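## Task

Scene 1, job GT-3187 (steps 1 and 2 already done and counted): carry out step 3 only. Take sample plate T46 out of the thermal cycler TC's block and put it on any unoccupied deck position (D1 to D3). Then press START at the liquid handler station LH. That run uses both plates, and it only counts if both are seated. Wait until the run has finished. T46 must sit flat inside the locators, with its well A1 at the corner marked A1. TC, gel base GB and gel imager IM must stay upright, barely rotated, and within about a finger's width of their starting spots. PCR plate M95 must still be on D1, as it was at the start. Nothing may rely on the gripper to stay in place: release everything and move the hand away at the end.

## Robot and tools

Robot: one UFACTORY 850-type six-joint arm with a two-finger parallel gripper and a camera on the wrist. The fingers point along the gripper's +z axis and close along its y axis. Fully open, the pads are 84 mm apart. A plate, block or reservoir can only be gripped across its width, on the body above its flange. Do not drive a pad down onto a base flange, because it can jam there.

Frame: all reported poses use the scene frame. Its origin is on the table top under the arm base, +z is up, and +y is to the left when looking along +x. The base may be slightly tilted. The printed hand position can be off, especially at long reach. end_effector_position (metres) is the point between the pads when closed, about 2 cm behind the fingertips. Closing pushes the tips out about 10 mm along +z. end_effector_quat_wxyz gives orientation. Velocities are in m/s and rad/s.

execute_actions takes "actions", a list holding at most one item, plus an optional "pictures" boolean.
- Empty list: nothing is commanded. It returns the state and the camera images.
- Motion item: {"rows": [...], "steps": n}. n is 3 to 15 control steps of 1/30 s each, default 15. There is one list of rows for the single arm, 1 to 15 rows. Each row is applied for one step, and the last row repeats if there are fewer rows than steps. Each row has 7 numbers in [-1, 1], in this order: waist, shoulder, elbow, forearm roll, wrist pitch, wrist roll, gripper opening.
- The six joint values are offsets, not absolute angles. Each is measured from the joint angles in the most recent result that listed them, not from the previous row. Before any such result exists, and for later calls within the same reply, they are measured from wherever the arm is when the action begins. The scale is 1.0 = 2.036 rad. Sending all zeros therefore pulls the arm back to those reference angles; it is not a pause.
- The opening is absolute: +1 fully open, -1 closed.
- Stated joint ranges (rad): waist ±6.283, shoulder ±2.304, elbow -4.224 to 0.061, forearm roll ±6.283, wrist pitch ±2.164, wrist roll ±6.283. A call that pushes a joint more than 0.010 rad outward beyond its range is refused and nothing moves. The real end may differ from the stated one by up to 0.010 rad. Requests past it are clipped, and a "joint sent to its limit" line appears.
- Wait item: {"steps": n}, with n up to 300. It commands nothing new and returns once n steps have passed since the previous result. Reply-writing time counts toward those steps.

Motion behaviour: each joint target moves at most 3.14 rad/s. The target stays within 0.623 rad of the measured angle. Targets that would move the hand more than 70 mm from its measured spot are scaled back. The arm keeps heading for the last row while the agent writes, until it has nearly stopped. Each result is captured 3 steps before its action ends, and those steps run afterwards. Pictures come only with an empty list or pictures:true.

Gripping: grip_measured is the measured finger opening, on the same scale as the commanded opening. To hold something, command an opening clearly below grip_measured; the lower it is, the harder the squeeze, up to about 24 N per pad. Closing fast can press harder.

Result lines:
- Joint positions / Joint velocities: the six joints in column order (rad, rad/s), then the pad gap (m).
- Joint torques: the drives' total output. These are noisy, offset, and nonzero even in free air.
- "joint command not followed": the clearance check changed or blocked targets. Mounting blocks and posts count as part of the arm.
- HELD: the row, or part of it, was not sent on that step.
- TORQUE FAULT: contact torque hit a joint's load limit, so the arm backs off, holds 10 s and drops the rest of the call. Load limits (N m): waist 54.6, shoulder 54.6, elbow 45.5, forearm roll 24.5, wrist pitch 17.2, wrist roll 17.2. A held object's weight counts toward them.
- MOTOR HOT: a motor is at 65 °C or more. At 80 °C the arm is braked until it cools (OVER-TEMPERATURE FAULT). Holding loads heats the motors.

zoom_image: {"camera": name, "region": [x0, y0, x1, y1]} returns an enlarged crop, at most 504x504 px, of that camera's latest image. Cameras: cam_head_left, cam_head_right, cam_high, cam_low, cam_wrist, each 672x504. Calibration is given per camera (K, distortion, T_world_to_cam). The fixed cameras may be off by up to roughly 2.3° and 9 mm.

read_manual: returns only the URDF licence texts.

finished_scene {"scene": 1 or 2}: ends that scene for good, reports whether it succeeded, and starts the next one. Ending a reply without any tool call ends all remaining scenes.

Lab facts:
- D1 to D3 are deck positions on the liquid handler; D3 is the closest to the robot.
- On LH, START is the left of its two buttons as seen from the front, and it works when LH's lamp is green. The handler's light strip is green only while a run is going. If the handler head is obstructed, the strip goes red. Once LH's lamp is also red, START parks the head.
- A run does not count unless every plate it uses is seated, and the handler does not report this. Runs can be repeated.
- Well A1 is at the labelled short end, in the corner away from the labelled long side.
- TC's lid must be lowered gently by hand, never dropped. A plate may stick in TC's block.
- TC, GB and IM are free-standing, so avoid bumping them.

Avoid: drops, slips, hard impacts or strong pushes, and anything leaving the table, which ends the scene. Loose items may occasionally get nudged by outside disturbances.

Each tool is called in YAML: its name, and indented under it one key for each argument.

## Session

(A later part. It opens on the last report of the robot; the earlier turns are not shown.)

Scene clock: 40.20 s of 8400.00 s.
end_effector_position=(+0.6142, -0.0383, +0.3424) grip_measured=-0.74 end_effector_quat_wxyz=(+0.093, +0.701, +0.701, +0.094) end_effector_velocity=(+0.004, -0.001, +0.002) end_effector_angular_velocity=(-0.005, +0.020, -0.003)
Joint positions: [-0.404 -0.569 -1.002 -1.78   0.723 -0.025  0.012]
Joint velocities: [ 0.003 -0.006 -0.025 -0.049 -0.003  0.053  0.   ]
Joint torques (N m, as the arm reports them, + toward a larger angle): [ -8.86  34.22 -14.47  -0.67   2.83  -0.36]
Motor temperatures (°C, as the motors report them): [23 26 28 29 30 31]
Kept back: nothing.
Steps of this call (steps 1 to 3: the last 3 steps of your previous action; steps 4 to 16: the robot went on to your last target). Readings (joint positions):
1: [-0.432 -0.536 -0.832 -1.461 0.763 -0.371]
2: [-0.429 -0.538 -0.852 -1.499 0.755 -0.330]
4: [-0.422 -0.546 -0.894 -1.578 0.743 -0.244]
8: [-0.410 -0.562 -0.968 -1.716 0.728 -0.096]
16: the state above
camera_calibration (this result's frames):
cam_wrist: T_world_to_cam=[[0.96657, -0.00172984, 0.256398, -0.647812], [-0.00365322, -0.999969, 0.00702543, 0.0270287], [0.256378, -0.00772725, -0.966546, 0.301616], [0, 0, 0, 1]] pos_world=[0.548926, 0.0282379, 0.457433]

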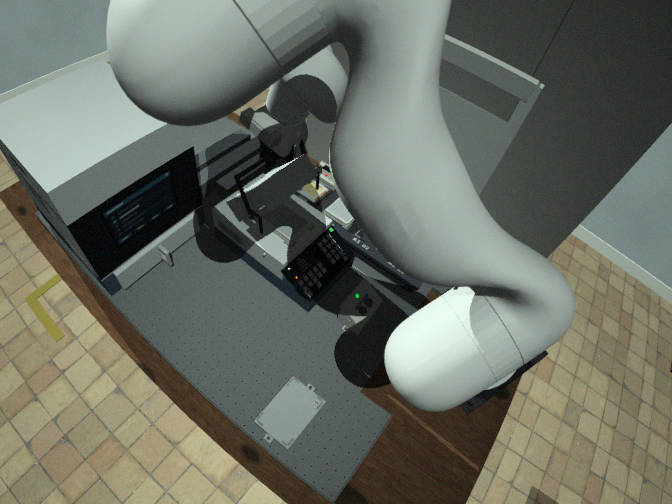

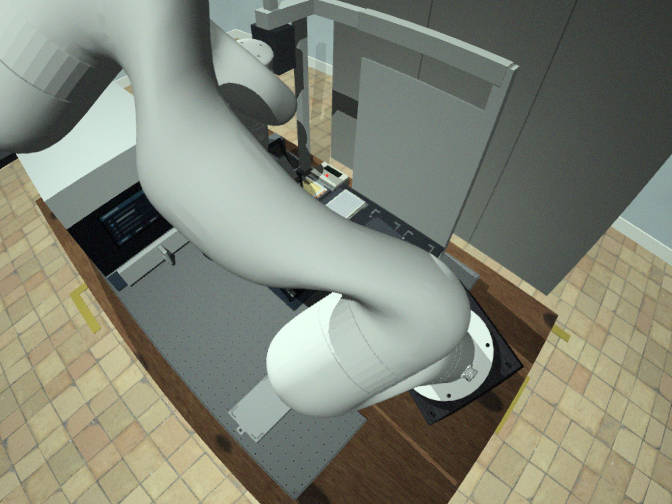

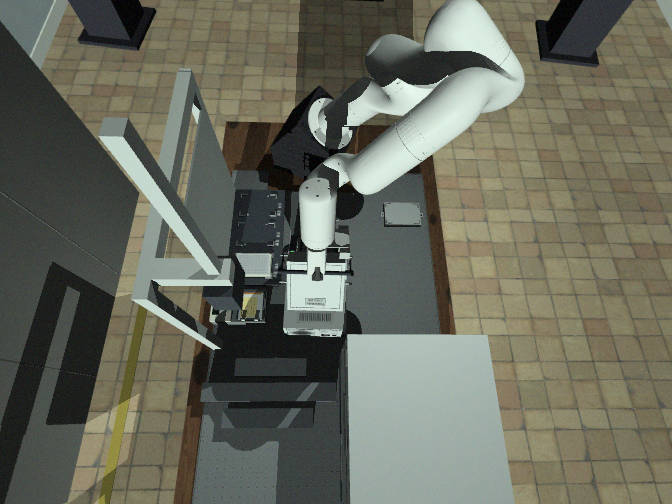

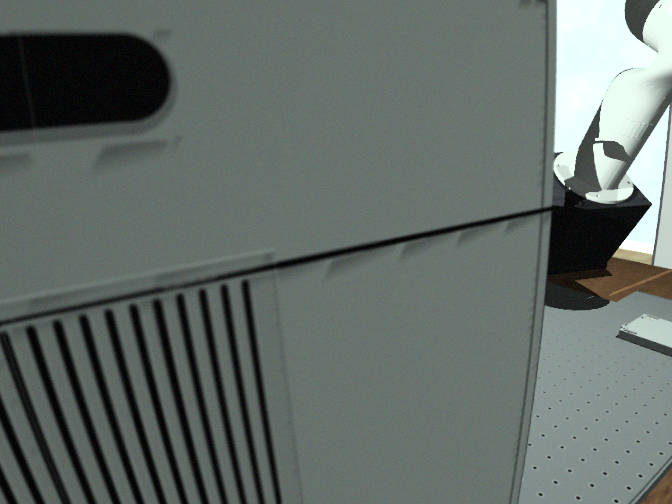

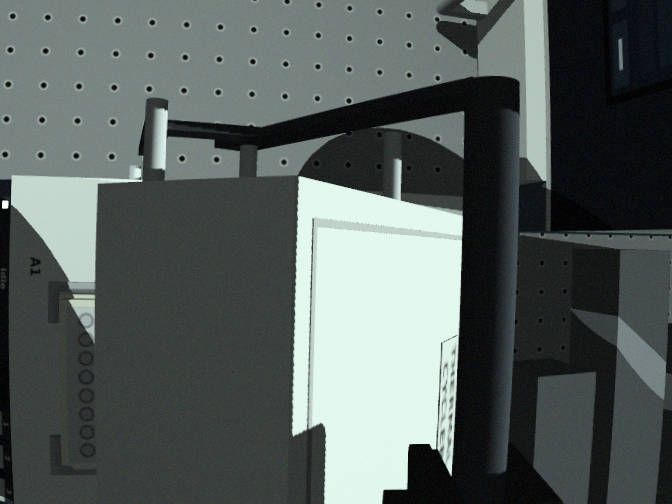

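execute_actions:
  actions:
    - {"rows":[[0.002,-0.0045,-0.0119,-0.0181,0.0027,0.0196,-0.92],[0.0041,-0.0091,-0.0237,-0.0361,0.0054,0.0391,-0.92],[0.0061,-0.0136,-0.0356,-0.0542,0.0081,0.0587,-0.92],[0.0081,-0.0181,-0.0475,-0.0722,0.0108,0.0783,-0.92],[0.0101,-0.0226,-0.0593,-0.0903,0.0134,0.0978,-0.92],[0.0122,-0.0272,-0.0712,-0.1083,0.0161,0.1174,-0.92],[0.0142,-0.0317,-0.083,-0.1264,0.0188,0.1369,-0.92],[0.0162,-0.0362,-0.0949,-0.1444,0.0215,0.1565,-0.92],[0.0187,-0.0434,-0.1098,-0.1606,0.0286,0.1742,-0.92],[0.0212,-0.0506,-0.1247,-0.1767,0.0356,0.1918,-0.92],[0.0237,-0.0578,-0.1396,-0.1929,0.0427,0.2095,-0.92],[0.0263,-0.0651,-0.1545,-0.209,0.0498,0.2272,-0.92],[0.0288,-0.0723,-0.1694,-0.2252,0.0569,0.2449,-0.92],[0.0313,-0.0795,-0.1843,-0.2413,0.0639,0.2625,-0.92],[0.0338,-0.0867,-0.1992,-0.2575,0.071,0.2802,-0.92]],"steps":15}

execute_actions:
  actions:
    - {"steps":16}
  pictures: true

Scene clock: 41.93 s of 8400.00 s.
end_effector_position=(+0.6433, -0.0376, +0.3454) grip_measured=-0.74 end_effector_quat_wxyz=(+0.053, +0.704, +0.705, +0.059) end_effector_velocity=(+0.131, +0.006, +0.008) end_effector_angular_velocity=(+0.023, +0.477, +0.021)
Joint positions: [-0.377 -0.632 -1.162 -2.017  0.761  0.231  0.012]
Joint velocities: [ 0.129 -0.317 -0.743 -0.986  0.26   1.066  0.   ]
Joint torques (N m, as the arm reports them, + toward a larger angle): [-11.67  32.19 -14.34   1.02   3.54  -0.17]
Motor temperatures (°C, as the motors report them): [23 26 28 29 30 31]
Steps of this call (steps 1 to 15: the robot went on to your last target; steps 16 to 40: nothing new was sent; steps 41 to 52: the first 12 steps of this action). Readings (joint positions):
41: [-0.404 -0.570 -1.005 -1.785 0.722 -0.020]
42: [-0.404 -0.570 -1.006 -1.787 0.722 -0.017]
44: [-0.402 -0.575 -1.018 -1.805 0.725 0.003]
48: [-0.392 -0.597 -1.076 -1.892 0.737 0.096]
52: the state above

Scene clock: 42.47 s of 8400.00 s.
end_effector_position=(+0.6815, -0.0385, +0.3457) grip_measured=-0.74 end_effector_quat_wxyz=(+0.002, +0.708, +0.707, +0.002) end_effector_velocity=(+0.004, -0.000, -0.001) end_effector_angular_velocity=(-0.006, +0.022, -0.001)
Joint positions: [-0.336 -0.744 -1.404 -2.3    0.866  0.541  0.012]
Joint velocities: [ 0.007 -0.016 -0.032 -0.036  0.014  0.039 -0.   ]
Joint torques (N m, as the arm reports them, + toward a larger angle): [-15.46  40.14 -11.8    1.57   3.09  -0.49]
Motor temperatures (°C, as the motors report them): [23 26 28 29 30 31]
Kept back: nothing.
Steps of this call (steps 1 to 3: the last 3 steps of your previous action; steps 4 to 16: the robot went on to your last target). Readings (joint positions):
1: [-0.373 -0.643 -1.187 -2.050 0.771 0.267]
2: [-0.368 -0.655 -1.214 -2.083 0.781 0.303]
4: [-0.359 -0.680 -1.270 -2.149 0.805 0.376]
8: [-0.343 -0.724 -1.364 -2.254 0.847 0.490]
16: the state above
camera_calibration (this result's frames):
cam_wrist: T_world_to_cam=[[0.999996, -0.00261314, -0.0014725, -0.647369], [-0.00260067, -0.999961, 0.00841172, 0.0258946], [-0.00149442, -0.00840786, -0.999964, 0.474844], [0, 0, 0, 1]] pos_world=[0.648143, 0.0281943, 0.473655]

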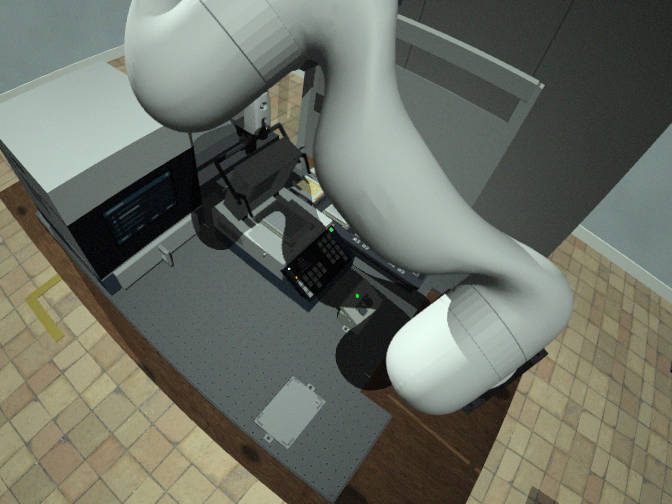

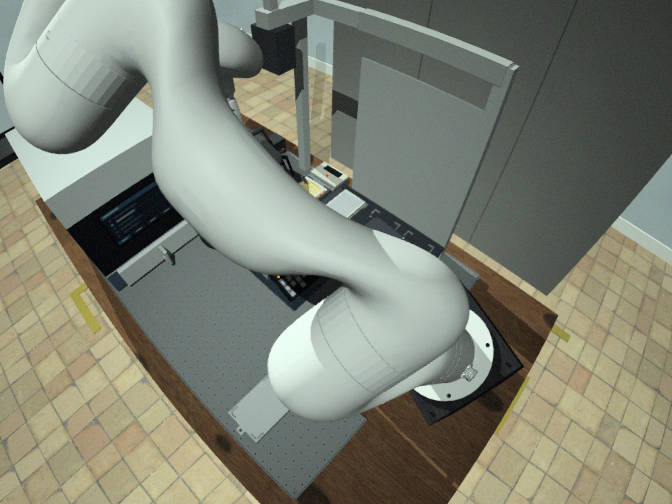

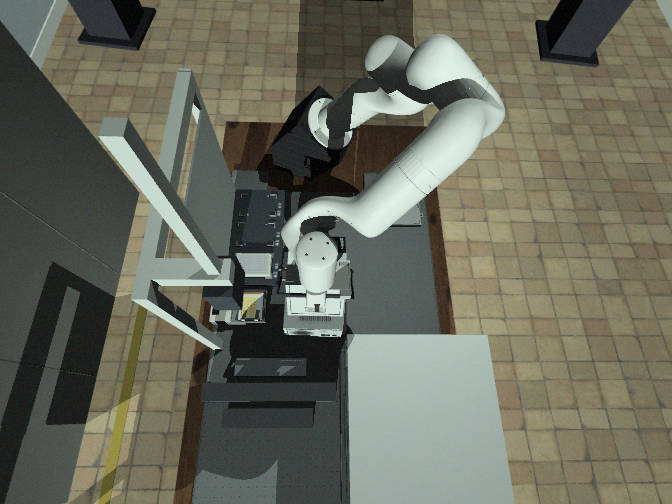

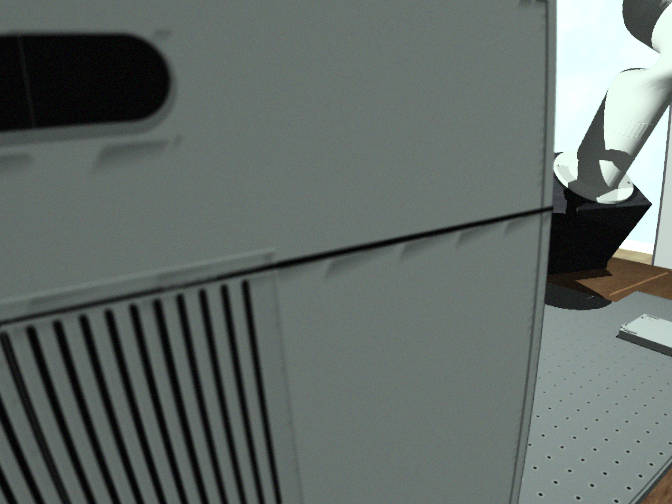

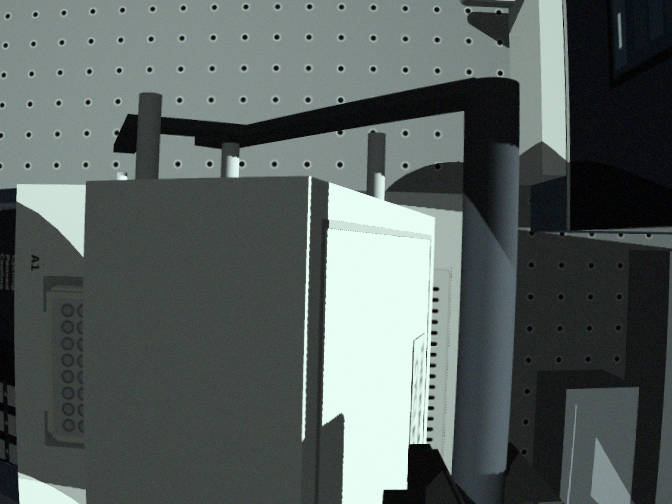

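execute_actions:
  actions:
    - {"rows":[[0.002,-0.0068,-0.0125,-0.0079,0.0063,0.0096,-0.92],[0.004,-0.0136,-0.0249,-0.0158,0.0126,0.0193,-0.92],[0.006,-0.0204,-0.0374,-0.0237,0.0189,0.0289,-0.92],[0.0081,-0.0272,-0.0498,-0.0317,0.0252,0.0386,-0.92],[0.0101,-0.034,-0.0623,-0.0396,0.0314,0.0482,-0.92],[0.0121,-0.0408,-0.0747,-0.0475,0.0377,0.0578,-0.92],[0.0141,-0.0476,-0.0872,-0.0554,0.044,0.0675,-0.92],[0.0161,-0.0544,-0.0996,-0.0633,0.0503,0.0771,-0.92],[0.0184,-0.0635,-0.1153,-0.0701,0.0588,0.086,-0.92],[0.0206,-0.0726,-0.131,-0.077,0.0672,0.095,-0.92],[0.0229,-0.0817,-0.1467,-0.0838,0.0757,0.1039,-0.92],[0.0251,-0.0907,-0.1624,-0.0907,0.0841,0.1128,-0.92],[0.0274,-0.0998,-0.1781,-0.0975,0.0926,0.1217,-0.92],[0.0296,-0.1089,-0.1938,-0.1044,0.101,0.1307,-0.92],[0.0319,-0.118,-0.2095,-0.1112,0.1095,0.1396,-0.92]],"steps":15}

execute_actions:
  actions:
    - {"steps":16}
  pictures: true

Scene clock: 44.10 s of 8400.00 s.
end_effector_position=(+0.7105, -0.0383, +0.3390) grip_measured=-0.74 end_effector_quat_wxyz=(-0.026, +0.707, +0.707, -0.023) end_effector_velocity=(+0.122, +0.000, -0.034) end_effector_angular_velocity=(+0.006, +0.318, +0.006)
Joint positions: [-0.308 -0.839 -1.578 -2.407  0.955  0.672  0.012]
Joint velocities: [ 0.118 -0.435 -0.777 -0.417  0.403  0.522  0.   ]
Joint torques (N m, as the arm reports them, + toward a larger angle): [-11.46  37.76 -13.66   1.16   3.26  -0.87]
Motor temperatures (°C, as the motors report them): [23 26 28 29 30 31]
Steps of this call (steps 1 to 15: the robot went on to your last target; steps 16 to 37: nothing new was sent; steps 38 to 49: the first 12 steps of this action). Readings (joint positions):
38: [-0.335 -0.745 -1.408 -2.304 0.868 0.545]
39: [-0.335 -0.746 -1.410 -2.305 0.869 0.547]
41: [-0.333 -0.754 -1.423 -2.313 0.876 0.557]
45: [-0.323 -0.788 -1.486 -2.353 0.908 0.605]
49: the state above

Scene clock: 44.63 s of 8400.00 s.
end_effector_position=(+0.7418, -0.0383, +0.3244) grip_measured=-0.74 end_effector_quat_wxyz=(-0.064, +0.705, +0.703, -0.062) end_effector_velocity=(+0.005, -0.000, -0.001) end_effector_angular_velocity=(-0.007, +0.012, +0.004)
Joint positions: [-0.271 -0.983 -1.824 -2.527  1.093  0.823  0.012]
Joint velocities: [ 0.006 -0.018 -0.034 -0.018  0.015  0.02   0.   ]
Joint torques (N m, as the arm reports them, + toward a larger angle): [-17.62  57.67 -27.45   6.5   -1.05  -0.28]
Motor temperatures (°C, as the motors report them): [23 26 28 29 30 31]
Kept back: nothing.
Steps of this call (steps 1 to 3: the last 3 steps of your previous action; steps 4 to 16: the robot went on to your last target). Readings (joint positions):
1: [-0.304 -0.854 -1.605 -2.421 0.969 0.690]
2: [-0.300 -0.870 -1.632 -2.435 0.983 0.707]
4: [-0.292 -0.903 -1.691 -2.463 1.014 0.743]
8: [-0.277 -0.959 -1.785 -2.507 1.067 0.799]
16: the state above
camera_calibration (this result's frames):
cam_wrist: T_world_to_cam=[[0.982881, -0.00343782, -0.184209, -0.635728], [-0.00245482, -0.999982, 0.0055641, 0.0272761], [-0.184225, -0.00501665, -0.982871, 0.583715], [0, 0, 0, 1]] pos_world=[0.732447, 0.0280184, 0.456458]

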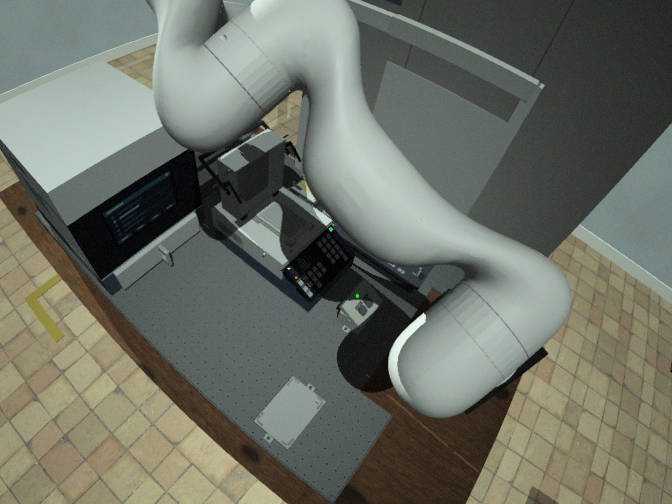

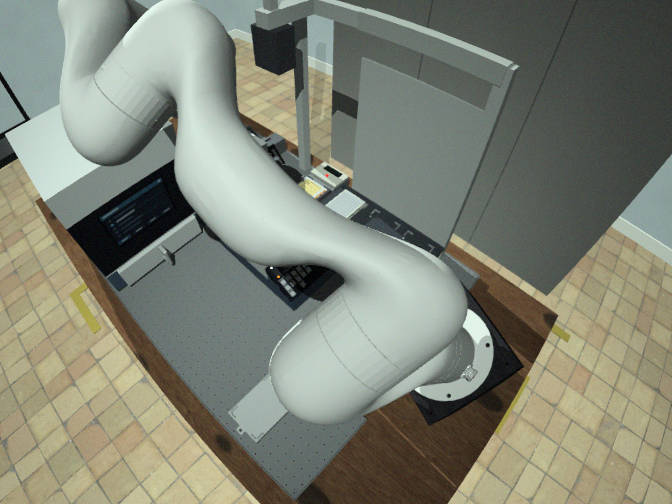

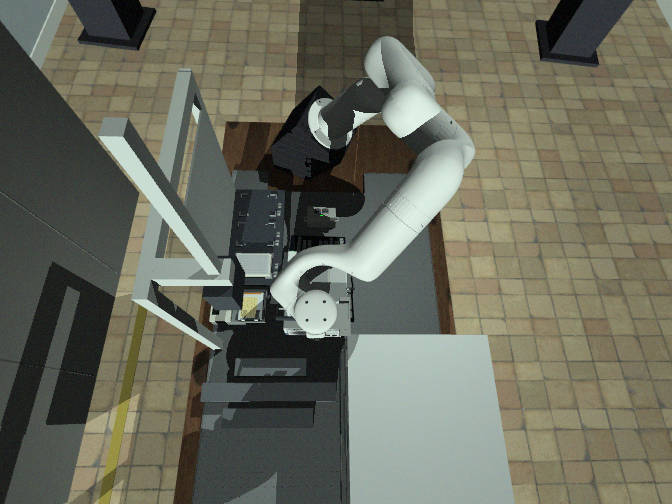

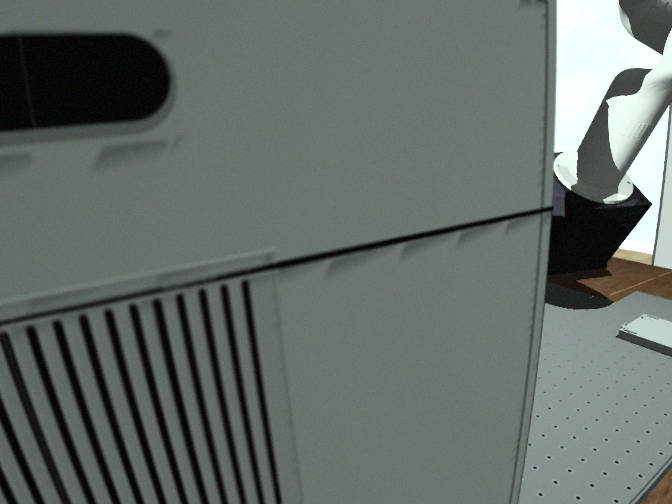

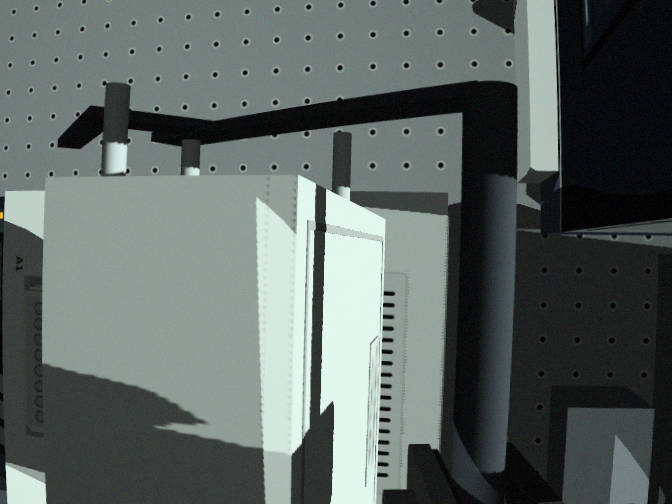

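execute_actions:
  actions:
    - {"rows":[[0,0,0,0,0,0,-0.7],[0,0,0,0,0,0,-0.65],[0,0,0,0,0,0,-0.6],[0,0,0,0,0,0,-0.55],[0,0,0,0,0,0,-0.5],[0,0,0,0,0,0,-0.45]],"steps":15}
  pictures: true

Scene clock: 45.30 s of 8400.00 s.
end_effector_position=(+0.7431, -0.0378, +0.3252) grip_measured=-0.47 end_effector_quat_wxyz=(-0.063, +0.705, +0.704, -0.061) end_effector_velocity=(-0.011, -0.004, -0.007) end_effector_angular_velocity=(+0.010, +0.025, -0.013)
Joint positions: [-0.271 -0.982 -1.826 -2.526  1.091  0.823  0.023]
Joint velocities: [-0.003 -0.008  0.013 -0.004  0.01  -0.     0.004]
Joint torques (N m, as the arm reports them, + toward a larger angle): [-22.7   39.31 -13.69  -1.79   0.33  -0.07]
Motor temperatures (°C, as the motors report them): [23 26 29 29 30 31]
Steps of this call (steps 1 to 8: the robot went on to your last target; steps 9 to 20: the first 12 steps of this action). Readings (joint positions):
9: [-0.271 -0.984 -1.826 -2.528 1.091 0.825]
10: [-0.271 -0.984 -1.826 -2.528 1.091 0.825]
12: [-0.271 -0.983 -1.826 -2.527 1.090 0.824]
16: [-0.270 -0.980 -1.829 -2.525 1.089 0.823]
20: the state above
camera_calibration (this result's frames):
cam_wrist: T_world_to_cam=[[0.983451, -0.00225171, -0.18116, -0.63822], [-0.00105966, -0.999977, 0.0066766, 0.0263137], [-0.181171, -0.00637414, -0.983431, 0.582593], [0, 0, 0, 1]] pos_world=[0.733235, 0.0285896, 0.457144]

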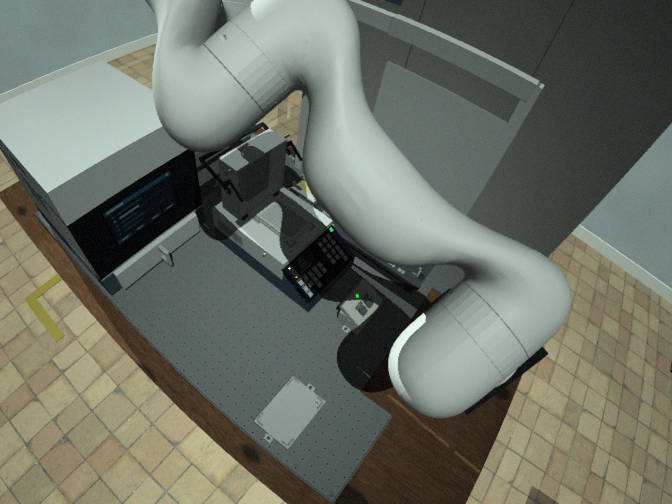

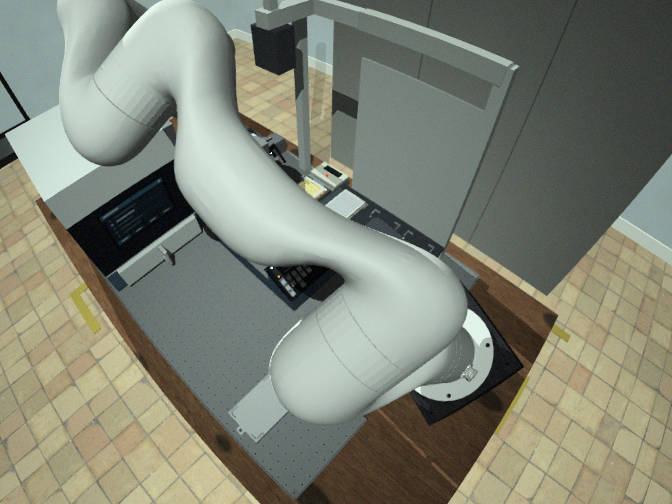

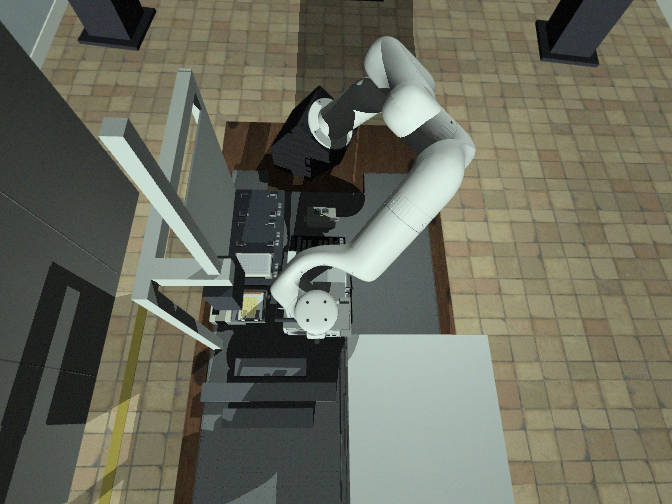

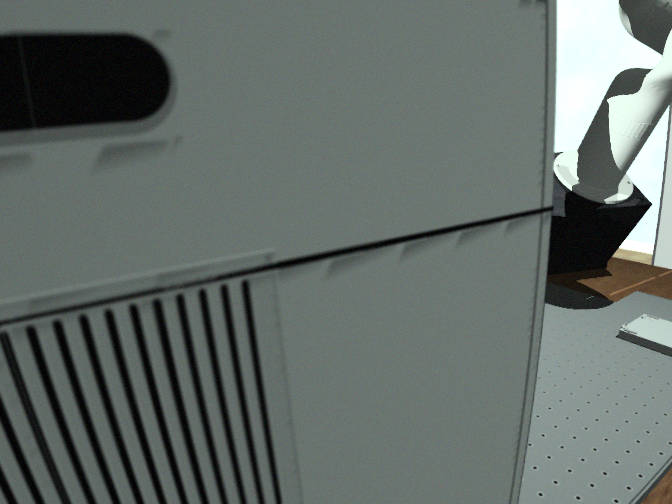

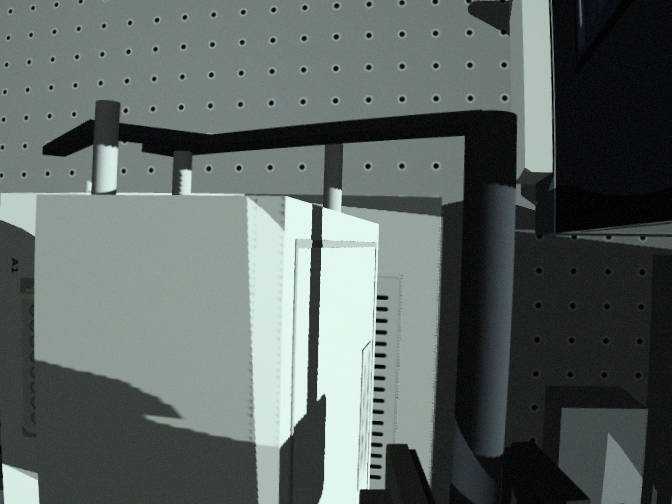

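execute_actions:
  actions:
    - {"rows":[[-0.003,0.0028,-0.0032,-0.0025,0.006,0.0016,-0.42],[-0.006,0.0056,-0.0064,-0.005,0.012,0.0033,-0.42],[-0.0089,0.0083,-0.0096,-0.0075,0.018,0.0049,-0.42],[-0.0119,0.0111,-0.0128,-0.01,0.024,0.0065,-0.42],[-0.0149,0.0139,-0.0159,-0.0125,0.03,0.0081,-0.42],[-0.0179,0.0167,-0.0191,-0.015,0.036,0.0098,-0.42],[-0.0208,0.0194,-0.0223,-0.0175,0.042,0.0114,-0.42],[-0.0238,0.0222,-0.0255,-0.02,0.048,0.013,-0.42]],"steps":15}
  pictures: true

Scene clock: 46.83 s of 8400.00 s.
end_effector_position=(+0.7494, -0.0386, +0.3788) grip_measured=-0.44 end_effector_quat_wxyz=(-0.061, +0.705, +0.704, -0.060) end_effector_velocity=(+0.011, +0.000, +0.128) end_effector_angular_velocity=(-0.012, -0.010, +0.002)
Joint positions: [-0.31  -0.945 -1.868 -2.558  1.169  0.844  0.025]
Joint velocities: [-0.091  0.089 -0.102 -0.076  0.183  0.049  0.   ]
Joint torques (N m, as the arm reports them, + toward a larger angle): [-20.18  33.62 -12.83  -0.33   0.37  -0.51]
Motor temperatures (°C, as the motors report them): [23 26 29 29 30 31]
Steps of this call (steps 1 to 3: the last 3 steps of your previous action; steps 4 to 15: the robot went on to your last target; steps 16 to 34: nothing new was sent; steps 35 to 46: the first 12 steps of this action). Readings (joint positions):
35: [-0.271 -0.983 -1.824 -2.527 1.093 0.823]
36: [-0.272 -0.983 -1.825 -2.527 1.094 0.824]
38: [-0.275 -0.979 -1.829 -2.530 1.101 0.826]
42: [-0.291 -0.963 -1.848 -2.543 1.133 0.835]
46: the state above
camera_calibration (this result's frames):
cam_wrist: T_world_to_cam=[[0.984244, -0.00232956, -0.1768, -0.636935], [-0.00079088, -0.999961, 0.00877291, 0.0241977], [-0.176814, -0.00849486, -0.984208, 0.633379], [0, 0, 0, 1]] pos_world=[0.738909, 0.0280934, 0.510554]

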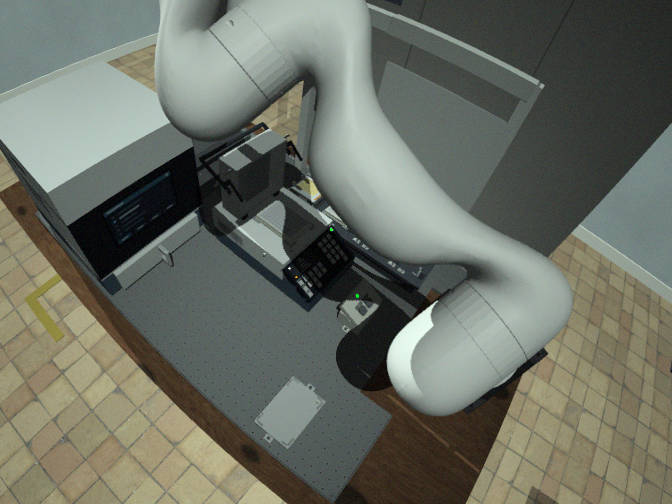

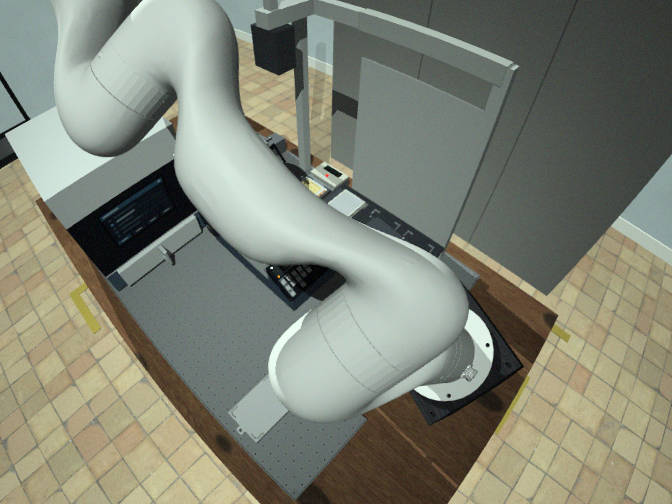

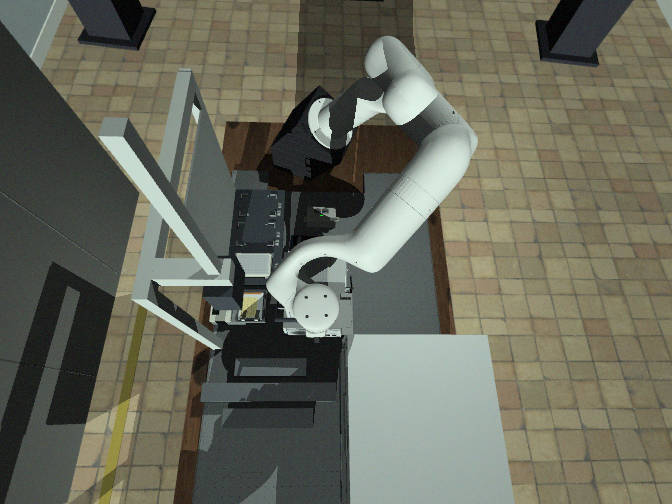

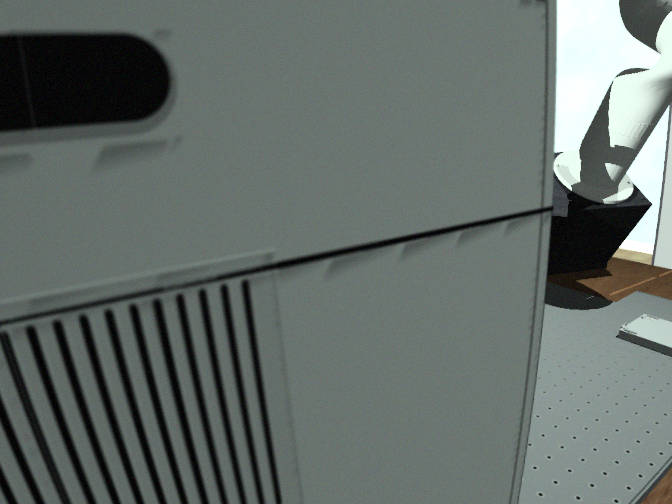

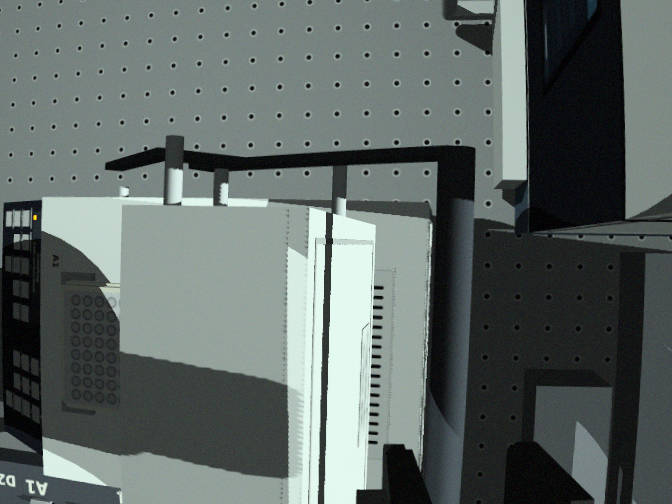

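execute_actions:
  actions:
    - {"rows":[[-0.0094,0.0183,0.021,0.0041,-0.001,-0.0637,-0.42],[-0.0141,0.0323,0.0471,0.0125,-0.0117,-0.1301,-0.42],[-0.0188,0.0462,0.0732,0.021,-0.0224,-0.1965,-0.42],[-0.0235,0.0602,0.0992,0.0294,-0.0331,-0.2629,-0.42],[-0.0282,0.0741,0.1253,0.0378,-0.0438,-0.3293,-0.42],[-0.0328,0.0881,0.1514,0.0463,-0.0545,-0.3957,-0.42],[-0.0375,0.102,0.1774,0.0547,-0.0652,-0.4621,-0.2],[-0.0422,0.116,0.2035,0.0631,-0.0759,-0.5285,0],[-0.0469,0.1299,0.2296,0.0716,-0.0866,-0.5949,0.2],[-0.0516,0.1439,0.2557,0.08,-0.0973,-0.6613,0.4],[-0.0563,0.1578,0.2817,0.0885,-0.108,-0.7276,0.6],[-0.061,0.1718,0.3078,0.0969,-0.1187,-0.794,0.8],[-0.0656,0.1857,0.3339,0.1053,-0.1294,-0.8604,1],[-0.0703,0.1997,0.3599,0.1138,-0.1401,-0.9268,1],[-0.075,0.2136,0.386,0.1222,-0.1508,-0.9932,1]],"steps":15}

execute_actions:
  actions:
    - {"steps":30}
  pictures: true

Scene clock: 47.60 s of 8400.00 s.
end_effector_position=(+0.6977, -0.0429, +0.4009) grip_measured=+0.25 end_effector_quat_wxyz=(-0.049, +0.535, +0.843, -0.018) end_effector_velocity=(-0.273, -0.010, +0.032) end_effector_angular_velocity=(+0.194, -0.346, +1.402)
Joint positions: [-0.371 -0.784 -1.594 -2.475  1.072  0.255  0.055]
Joint velocities: [-0.239  0.707  1.312  0.425 -0.531 -2.152  0.174]
Joint torques (N m, as the arm reports them, + toward a larger angle): [-21.04  34.06 -16.06  -0.58   0.11   0.01]
Motor temperatures (°C, as the motors report them): [23 26 29 29 30 31]
Steps of this call (steps 1 to 3: the last 3 steps of your previous action; steps 4 to 11: the robot went on to your last target; steps 12 to 23: the first 12 steps of this action). Readings (joint positions):
12: [-0.319 -0.937 -1.877 -2.566 1.188 0.850]
13: [-0.319 -0.937 -1.876 -2.566 1.187 0.846]
15: [-0.322 -0.929 -1.862 -2.562 1.180 0.808]
19: [-0.340 -0.875 -1.762 -2.530 1.139 0.565]
23: the state above

Scene clock: 48.60 s of 8400.00 s.
end_effector_position=(+0.5697, -0.0409, +0.4010) grip_measured=+1.00 end_effector_quat_wxyz=(+0.001, +0.002, +1.000, -0.000) end_effector_velocity=(-0.001, +0.001, -0.000) end_effector_angular_velocity=(-0.001, +0.000, +0.031)
Joint positions: [-0.463 -0.511 -1.083 -2.31   0.862 -1.174  0.084]
Joint velocities: [ 0.     0.002  0.003  0.    -0.001 -0.031  0.   ]
Joint torques (N m, as the arm reports them, + toward a larger angle): [-18.17  30.36 -13.98  -0.71  -0.13  -0.3 ]
Motor temperatures (°C, as the motors report them): [23 26 29 29 30 31]
Kept back: nothing.
Steps of this call (steps 1 to 3: the last 3 steps of your previous action; steps 4 to 30: the robot went on to your last target). Readings (joint positions):
1: [-0.379 -0.761 -1.551 -2.461 1.054 0.184]
2: [-0.386 -0.738 -1.509 -2.448 1.037 0.118]
4: [-0.401 -0.695 -1.427 -2.421 1.003 -0.005]
8: [-0.427 -0.617 -1.282 -2.374 0.944 -0.251]
30: the state above
camera_calibration (this result's frames):
cam_wrist: T_world_to_cam=[[0.00599761, 0.999958, -0.00696111, 0.0739998], [0.999926, -0.00592314, 0.0106699, -0.50866], [0.0106282, -0.00702458, -0.999919, 0.523042], [0, 0, 0, 1]] pos_world=[0.502619, -0.0733354, 0.528942]

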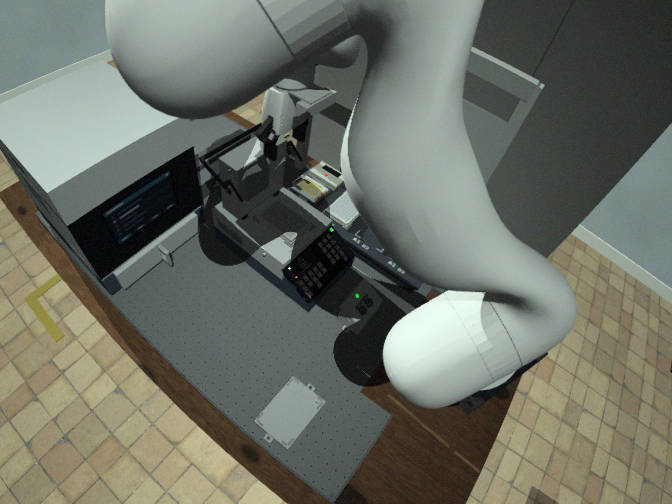

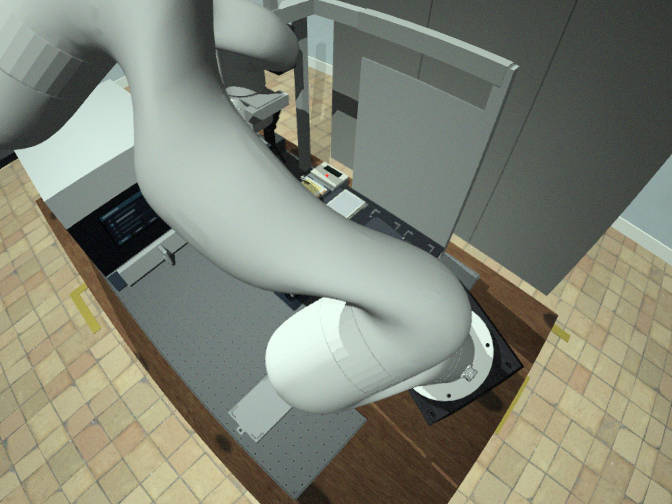

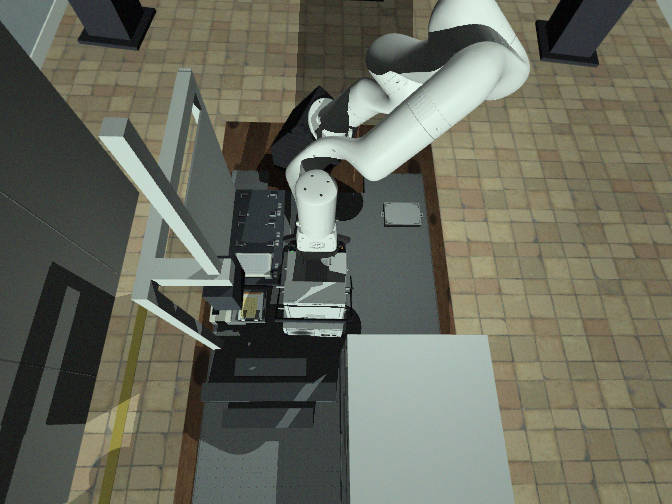

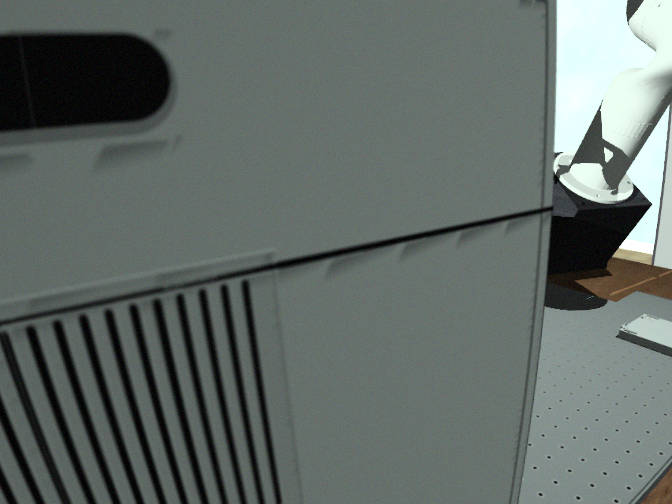

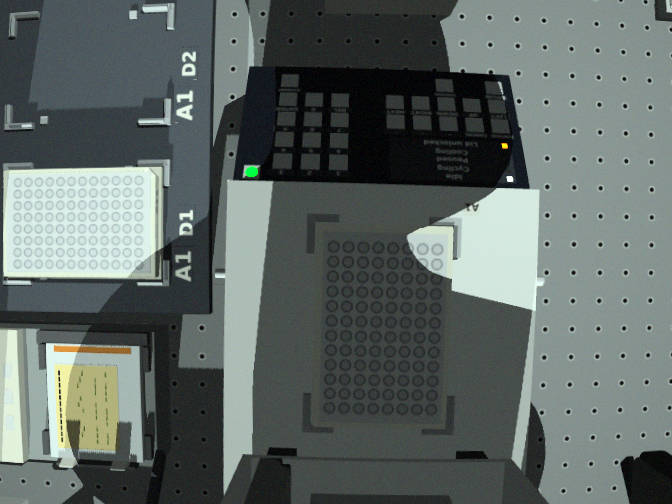

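zoom_image:
  camera: "cam_wrist"
  region: [280, 190, 500, 450]

zoom_image:
  camera: "cam_wrist"
  region: [0, 0, 230, 300]

Region (280, 190, 500, 450) of cam_wrist's 672x504 image, scaled by 1.938, with more detail than that image has; it fills the left 426 columns of this view, and the rest is white.

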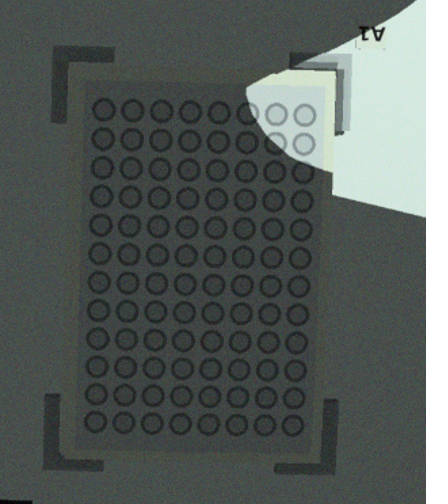

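Region (0, 0, 230, 300) of cam_wrist's 672x504 image, scaled by 1.680, with more detail than that image has; it fills the left 386 columns of this view, and the rest is white.

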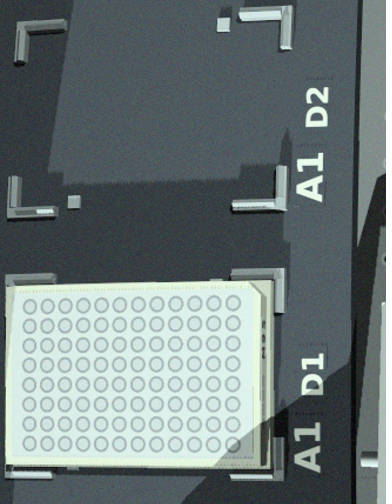

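execute_actions:
  actions:
    - {"rows":[[0.0063,-0.0098,0.001,0.0147,-0.0075,-0.0111,1],[0.0125,-0.0196,0.002,0.0294,-0.0151,-0.0222,1],[0.0188,-0.0293,0.003,0.0442,-0.0226,-0.0333,1],[0.025,-0.0391,0.004,0.0589,-0.0302,-0.0444,1],[0.0313,-0.0489,0.005,0.0736,-0.0377,-0.0555,1],[0.0375,-0.0587,0.006,0.0883,-0.0452,-0.0666,1],[0.0438,-0.0685,0.007,0.103,-0.0528,-0.0777,1],[0.05,-0.0782,0.0079,0.1178,-0.0603,-0.0889,1],[0.0563,-0.088,0.0089,0.1325,-0.0679,-0.1,1],[0.0625,-0.0978,0.0099,0.1472,-0.0754,-0.1111,1],[0.0688,-0.1076,0.0109,0.1619,-0.0829,-0.1222,1],[0.075,-0.1174,0.0119,0.1766,-0.0905,-0.1333,1],[0.0813,-0.1271,0.0129,0.1914,-0.098,-0.1444,1],[0.0875,-0.1369,0.0139,0.2061,-0.1056,-0.1555,1],[0.0938,-0.1467,0.0149,0.2208,-0.1131,-0.1666,1]],"steps":15}

execute_actions:
  actions:
    - {"steps":25}
  pictures: true

Scene clock: 50.37 s of 8400.00 s.
end_effector_position=(+0.5756, -0.0412, +0.3149) grip_measured=+1.00 end_effector_quat_wxyz=(+0.010, +0.004, +1.000, +0.012) end_effector_velocity=(-0.010, -0.007, -0.327) end_effector_angular_velocity=(+0.022, -0.025, -0.042)
Joint positions: [-0.381 -0.638 -1.069 -2.119  0.764 -1.318  0.084]
Joint velocities: [ 0.31  -0.484  0.048  0.729 -0.373 -0.549  0.   ]
Joint torques (N m, as the arm reports them, + toward a larger angle): [-16.61  31.83 -12.36  -0.67  -0.16  -0.35]
Motor temperatures (°C, as the motors report them): [24 26 29 29 30 31]
Steps of this call (steps 1 to 15: the robot went on to your last target; steps 16 to 41: nothing new was sent; steps 42 to 53: the first 12 steps of this action). Readings (joint positions):
42: [-0.463 -0.510 -1.082 -2.310 0.862 -1.178]
43: [-0.462 -0.512 -1.082 -2.308 0.861 -1.179]
45: [-0.455 -0.522 -1.082 -2.291 0.852 -1.191]
49: [-0.423 -0.573 -1.076 -2.216 0.814 -1.246]
53: the state above

Scene clock: 51.20 s of 8400.00 s.
end_effector_position=(+0.5541, -0.0472, +0.2013) grip_measured=+1.00 end_effector_quat_wxyz=(+0.001, +0.015, +1.000, -0.000) end_effector_velocity=(-0.001, -0.000, -0.002) end_effector_angular_velocity=(+0.001, +0.001, -0.002)
Joint positions: [-0.272 -0.809 -1.053 -1.861  0.632 -1.513  0.084]
Joint velocities: [ 0.001 -0.003  0.     0.003 -0.001 -0.002  0.   ]
Joint torques (N m, as the arm reports them, + toward a larger angle): [-18.2   29.44  -9.05  -0.87   0.19  -0.16]
Motor temperatures (°C, as the motors report them): [24 26 29 29 30 31]
Kept back: nothing.
Steps of this call (steps 1 to 3: the last 3 steps of your previous action; steps 4 to 25: the robot went on to your last target). Readings (joint positions):
1: [-0.371 -0.654 -1.068 -2.095 0.752 -1.337]
2: [-0.361 -0.670 -1.066 -2.070 0.739 -1.355]
4: [-0.340 -0.702 -1.063 -2.022 0.714 -1.392]
8: [-0.300 -0.765 -1.057 -1.928 0.667 -1.462]
25: the state above
camera_calibration (this result's frames):
cam_wrist: T_world_to_cam=[[0.0322049, 0.99946, -0.00658891, 0.0643662], [0.99942, -0.0321294, 0.0112547, -0.492035], [0.0110369, -0.00694755, -0.999915, 0.323274], [0, 0, 0, 1]] pos_world=[0.486109, -0.0778942, 0.329208]

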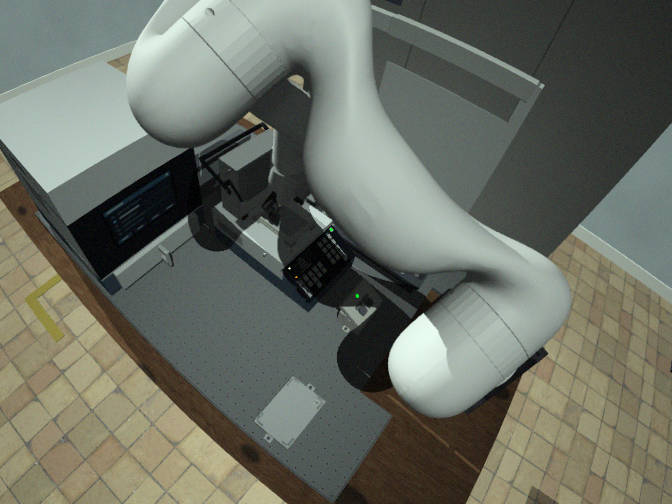

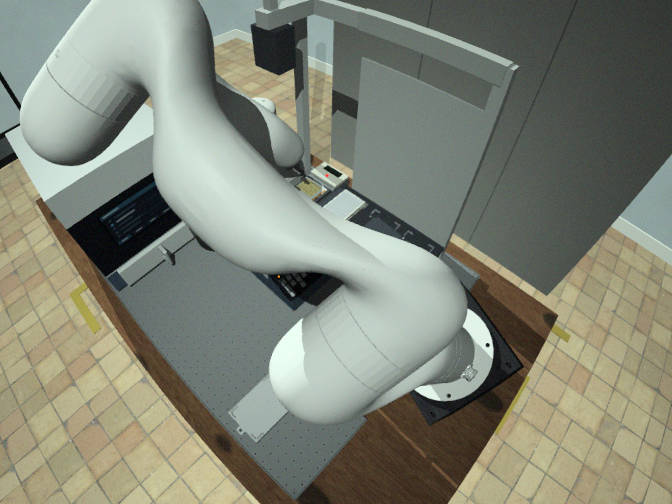

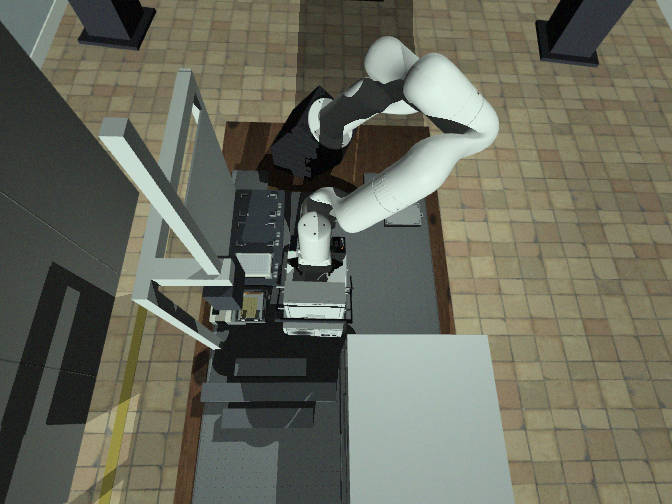

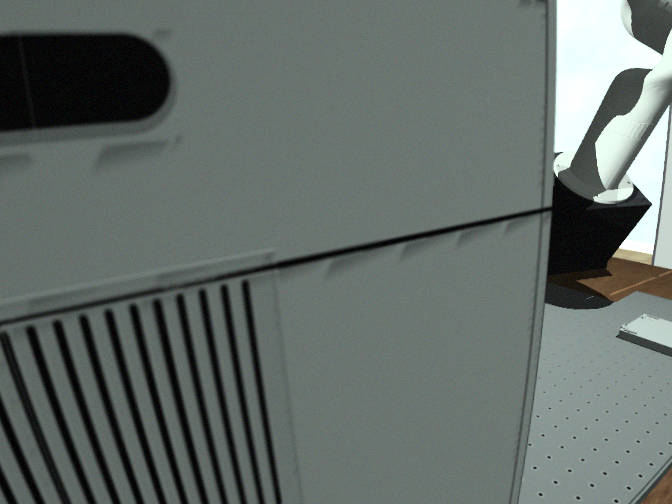

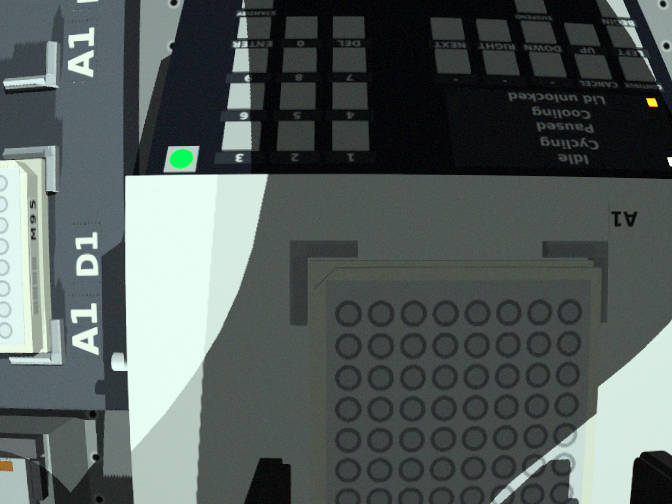

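zoom_image:
  camera: "cam_wrist"
  region: [240, 230, 672, 504]

Region (240, 230, 672, 504) of cam_wrist's 672x504 image, scaled by 1.167, with more detail than that image has; it fills the top 320 rows of this view, and the rest is white.

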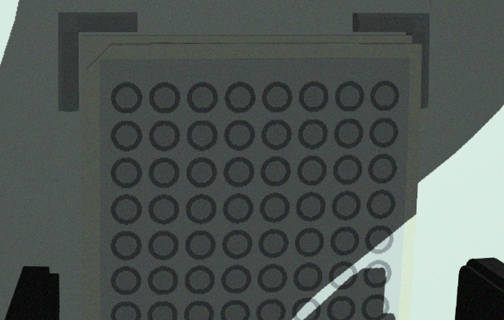

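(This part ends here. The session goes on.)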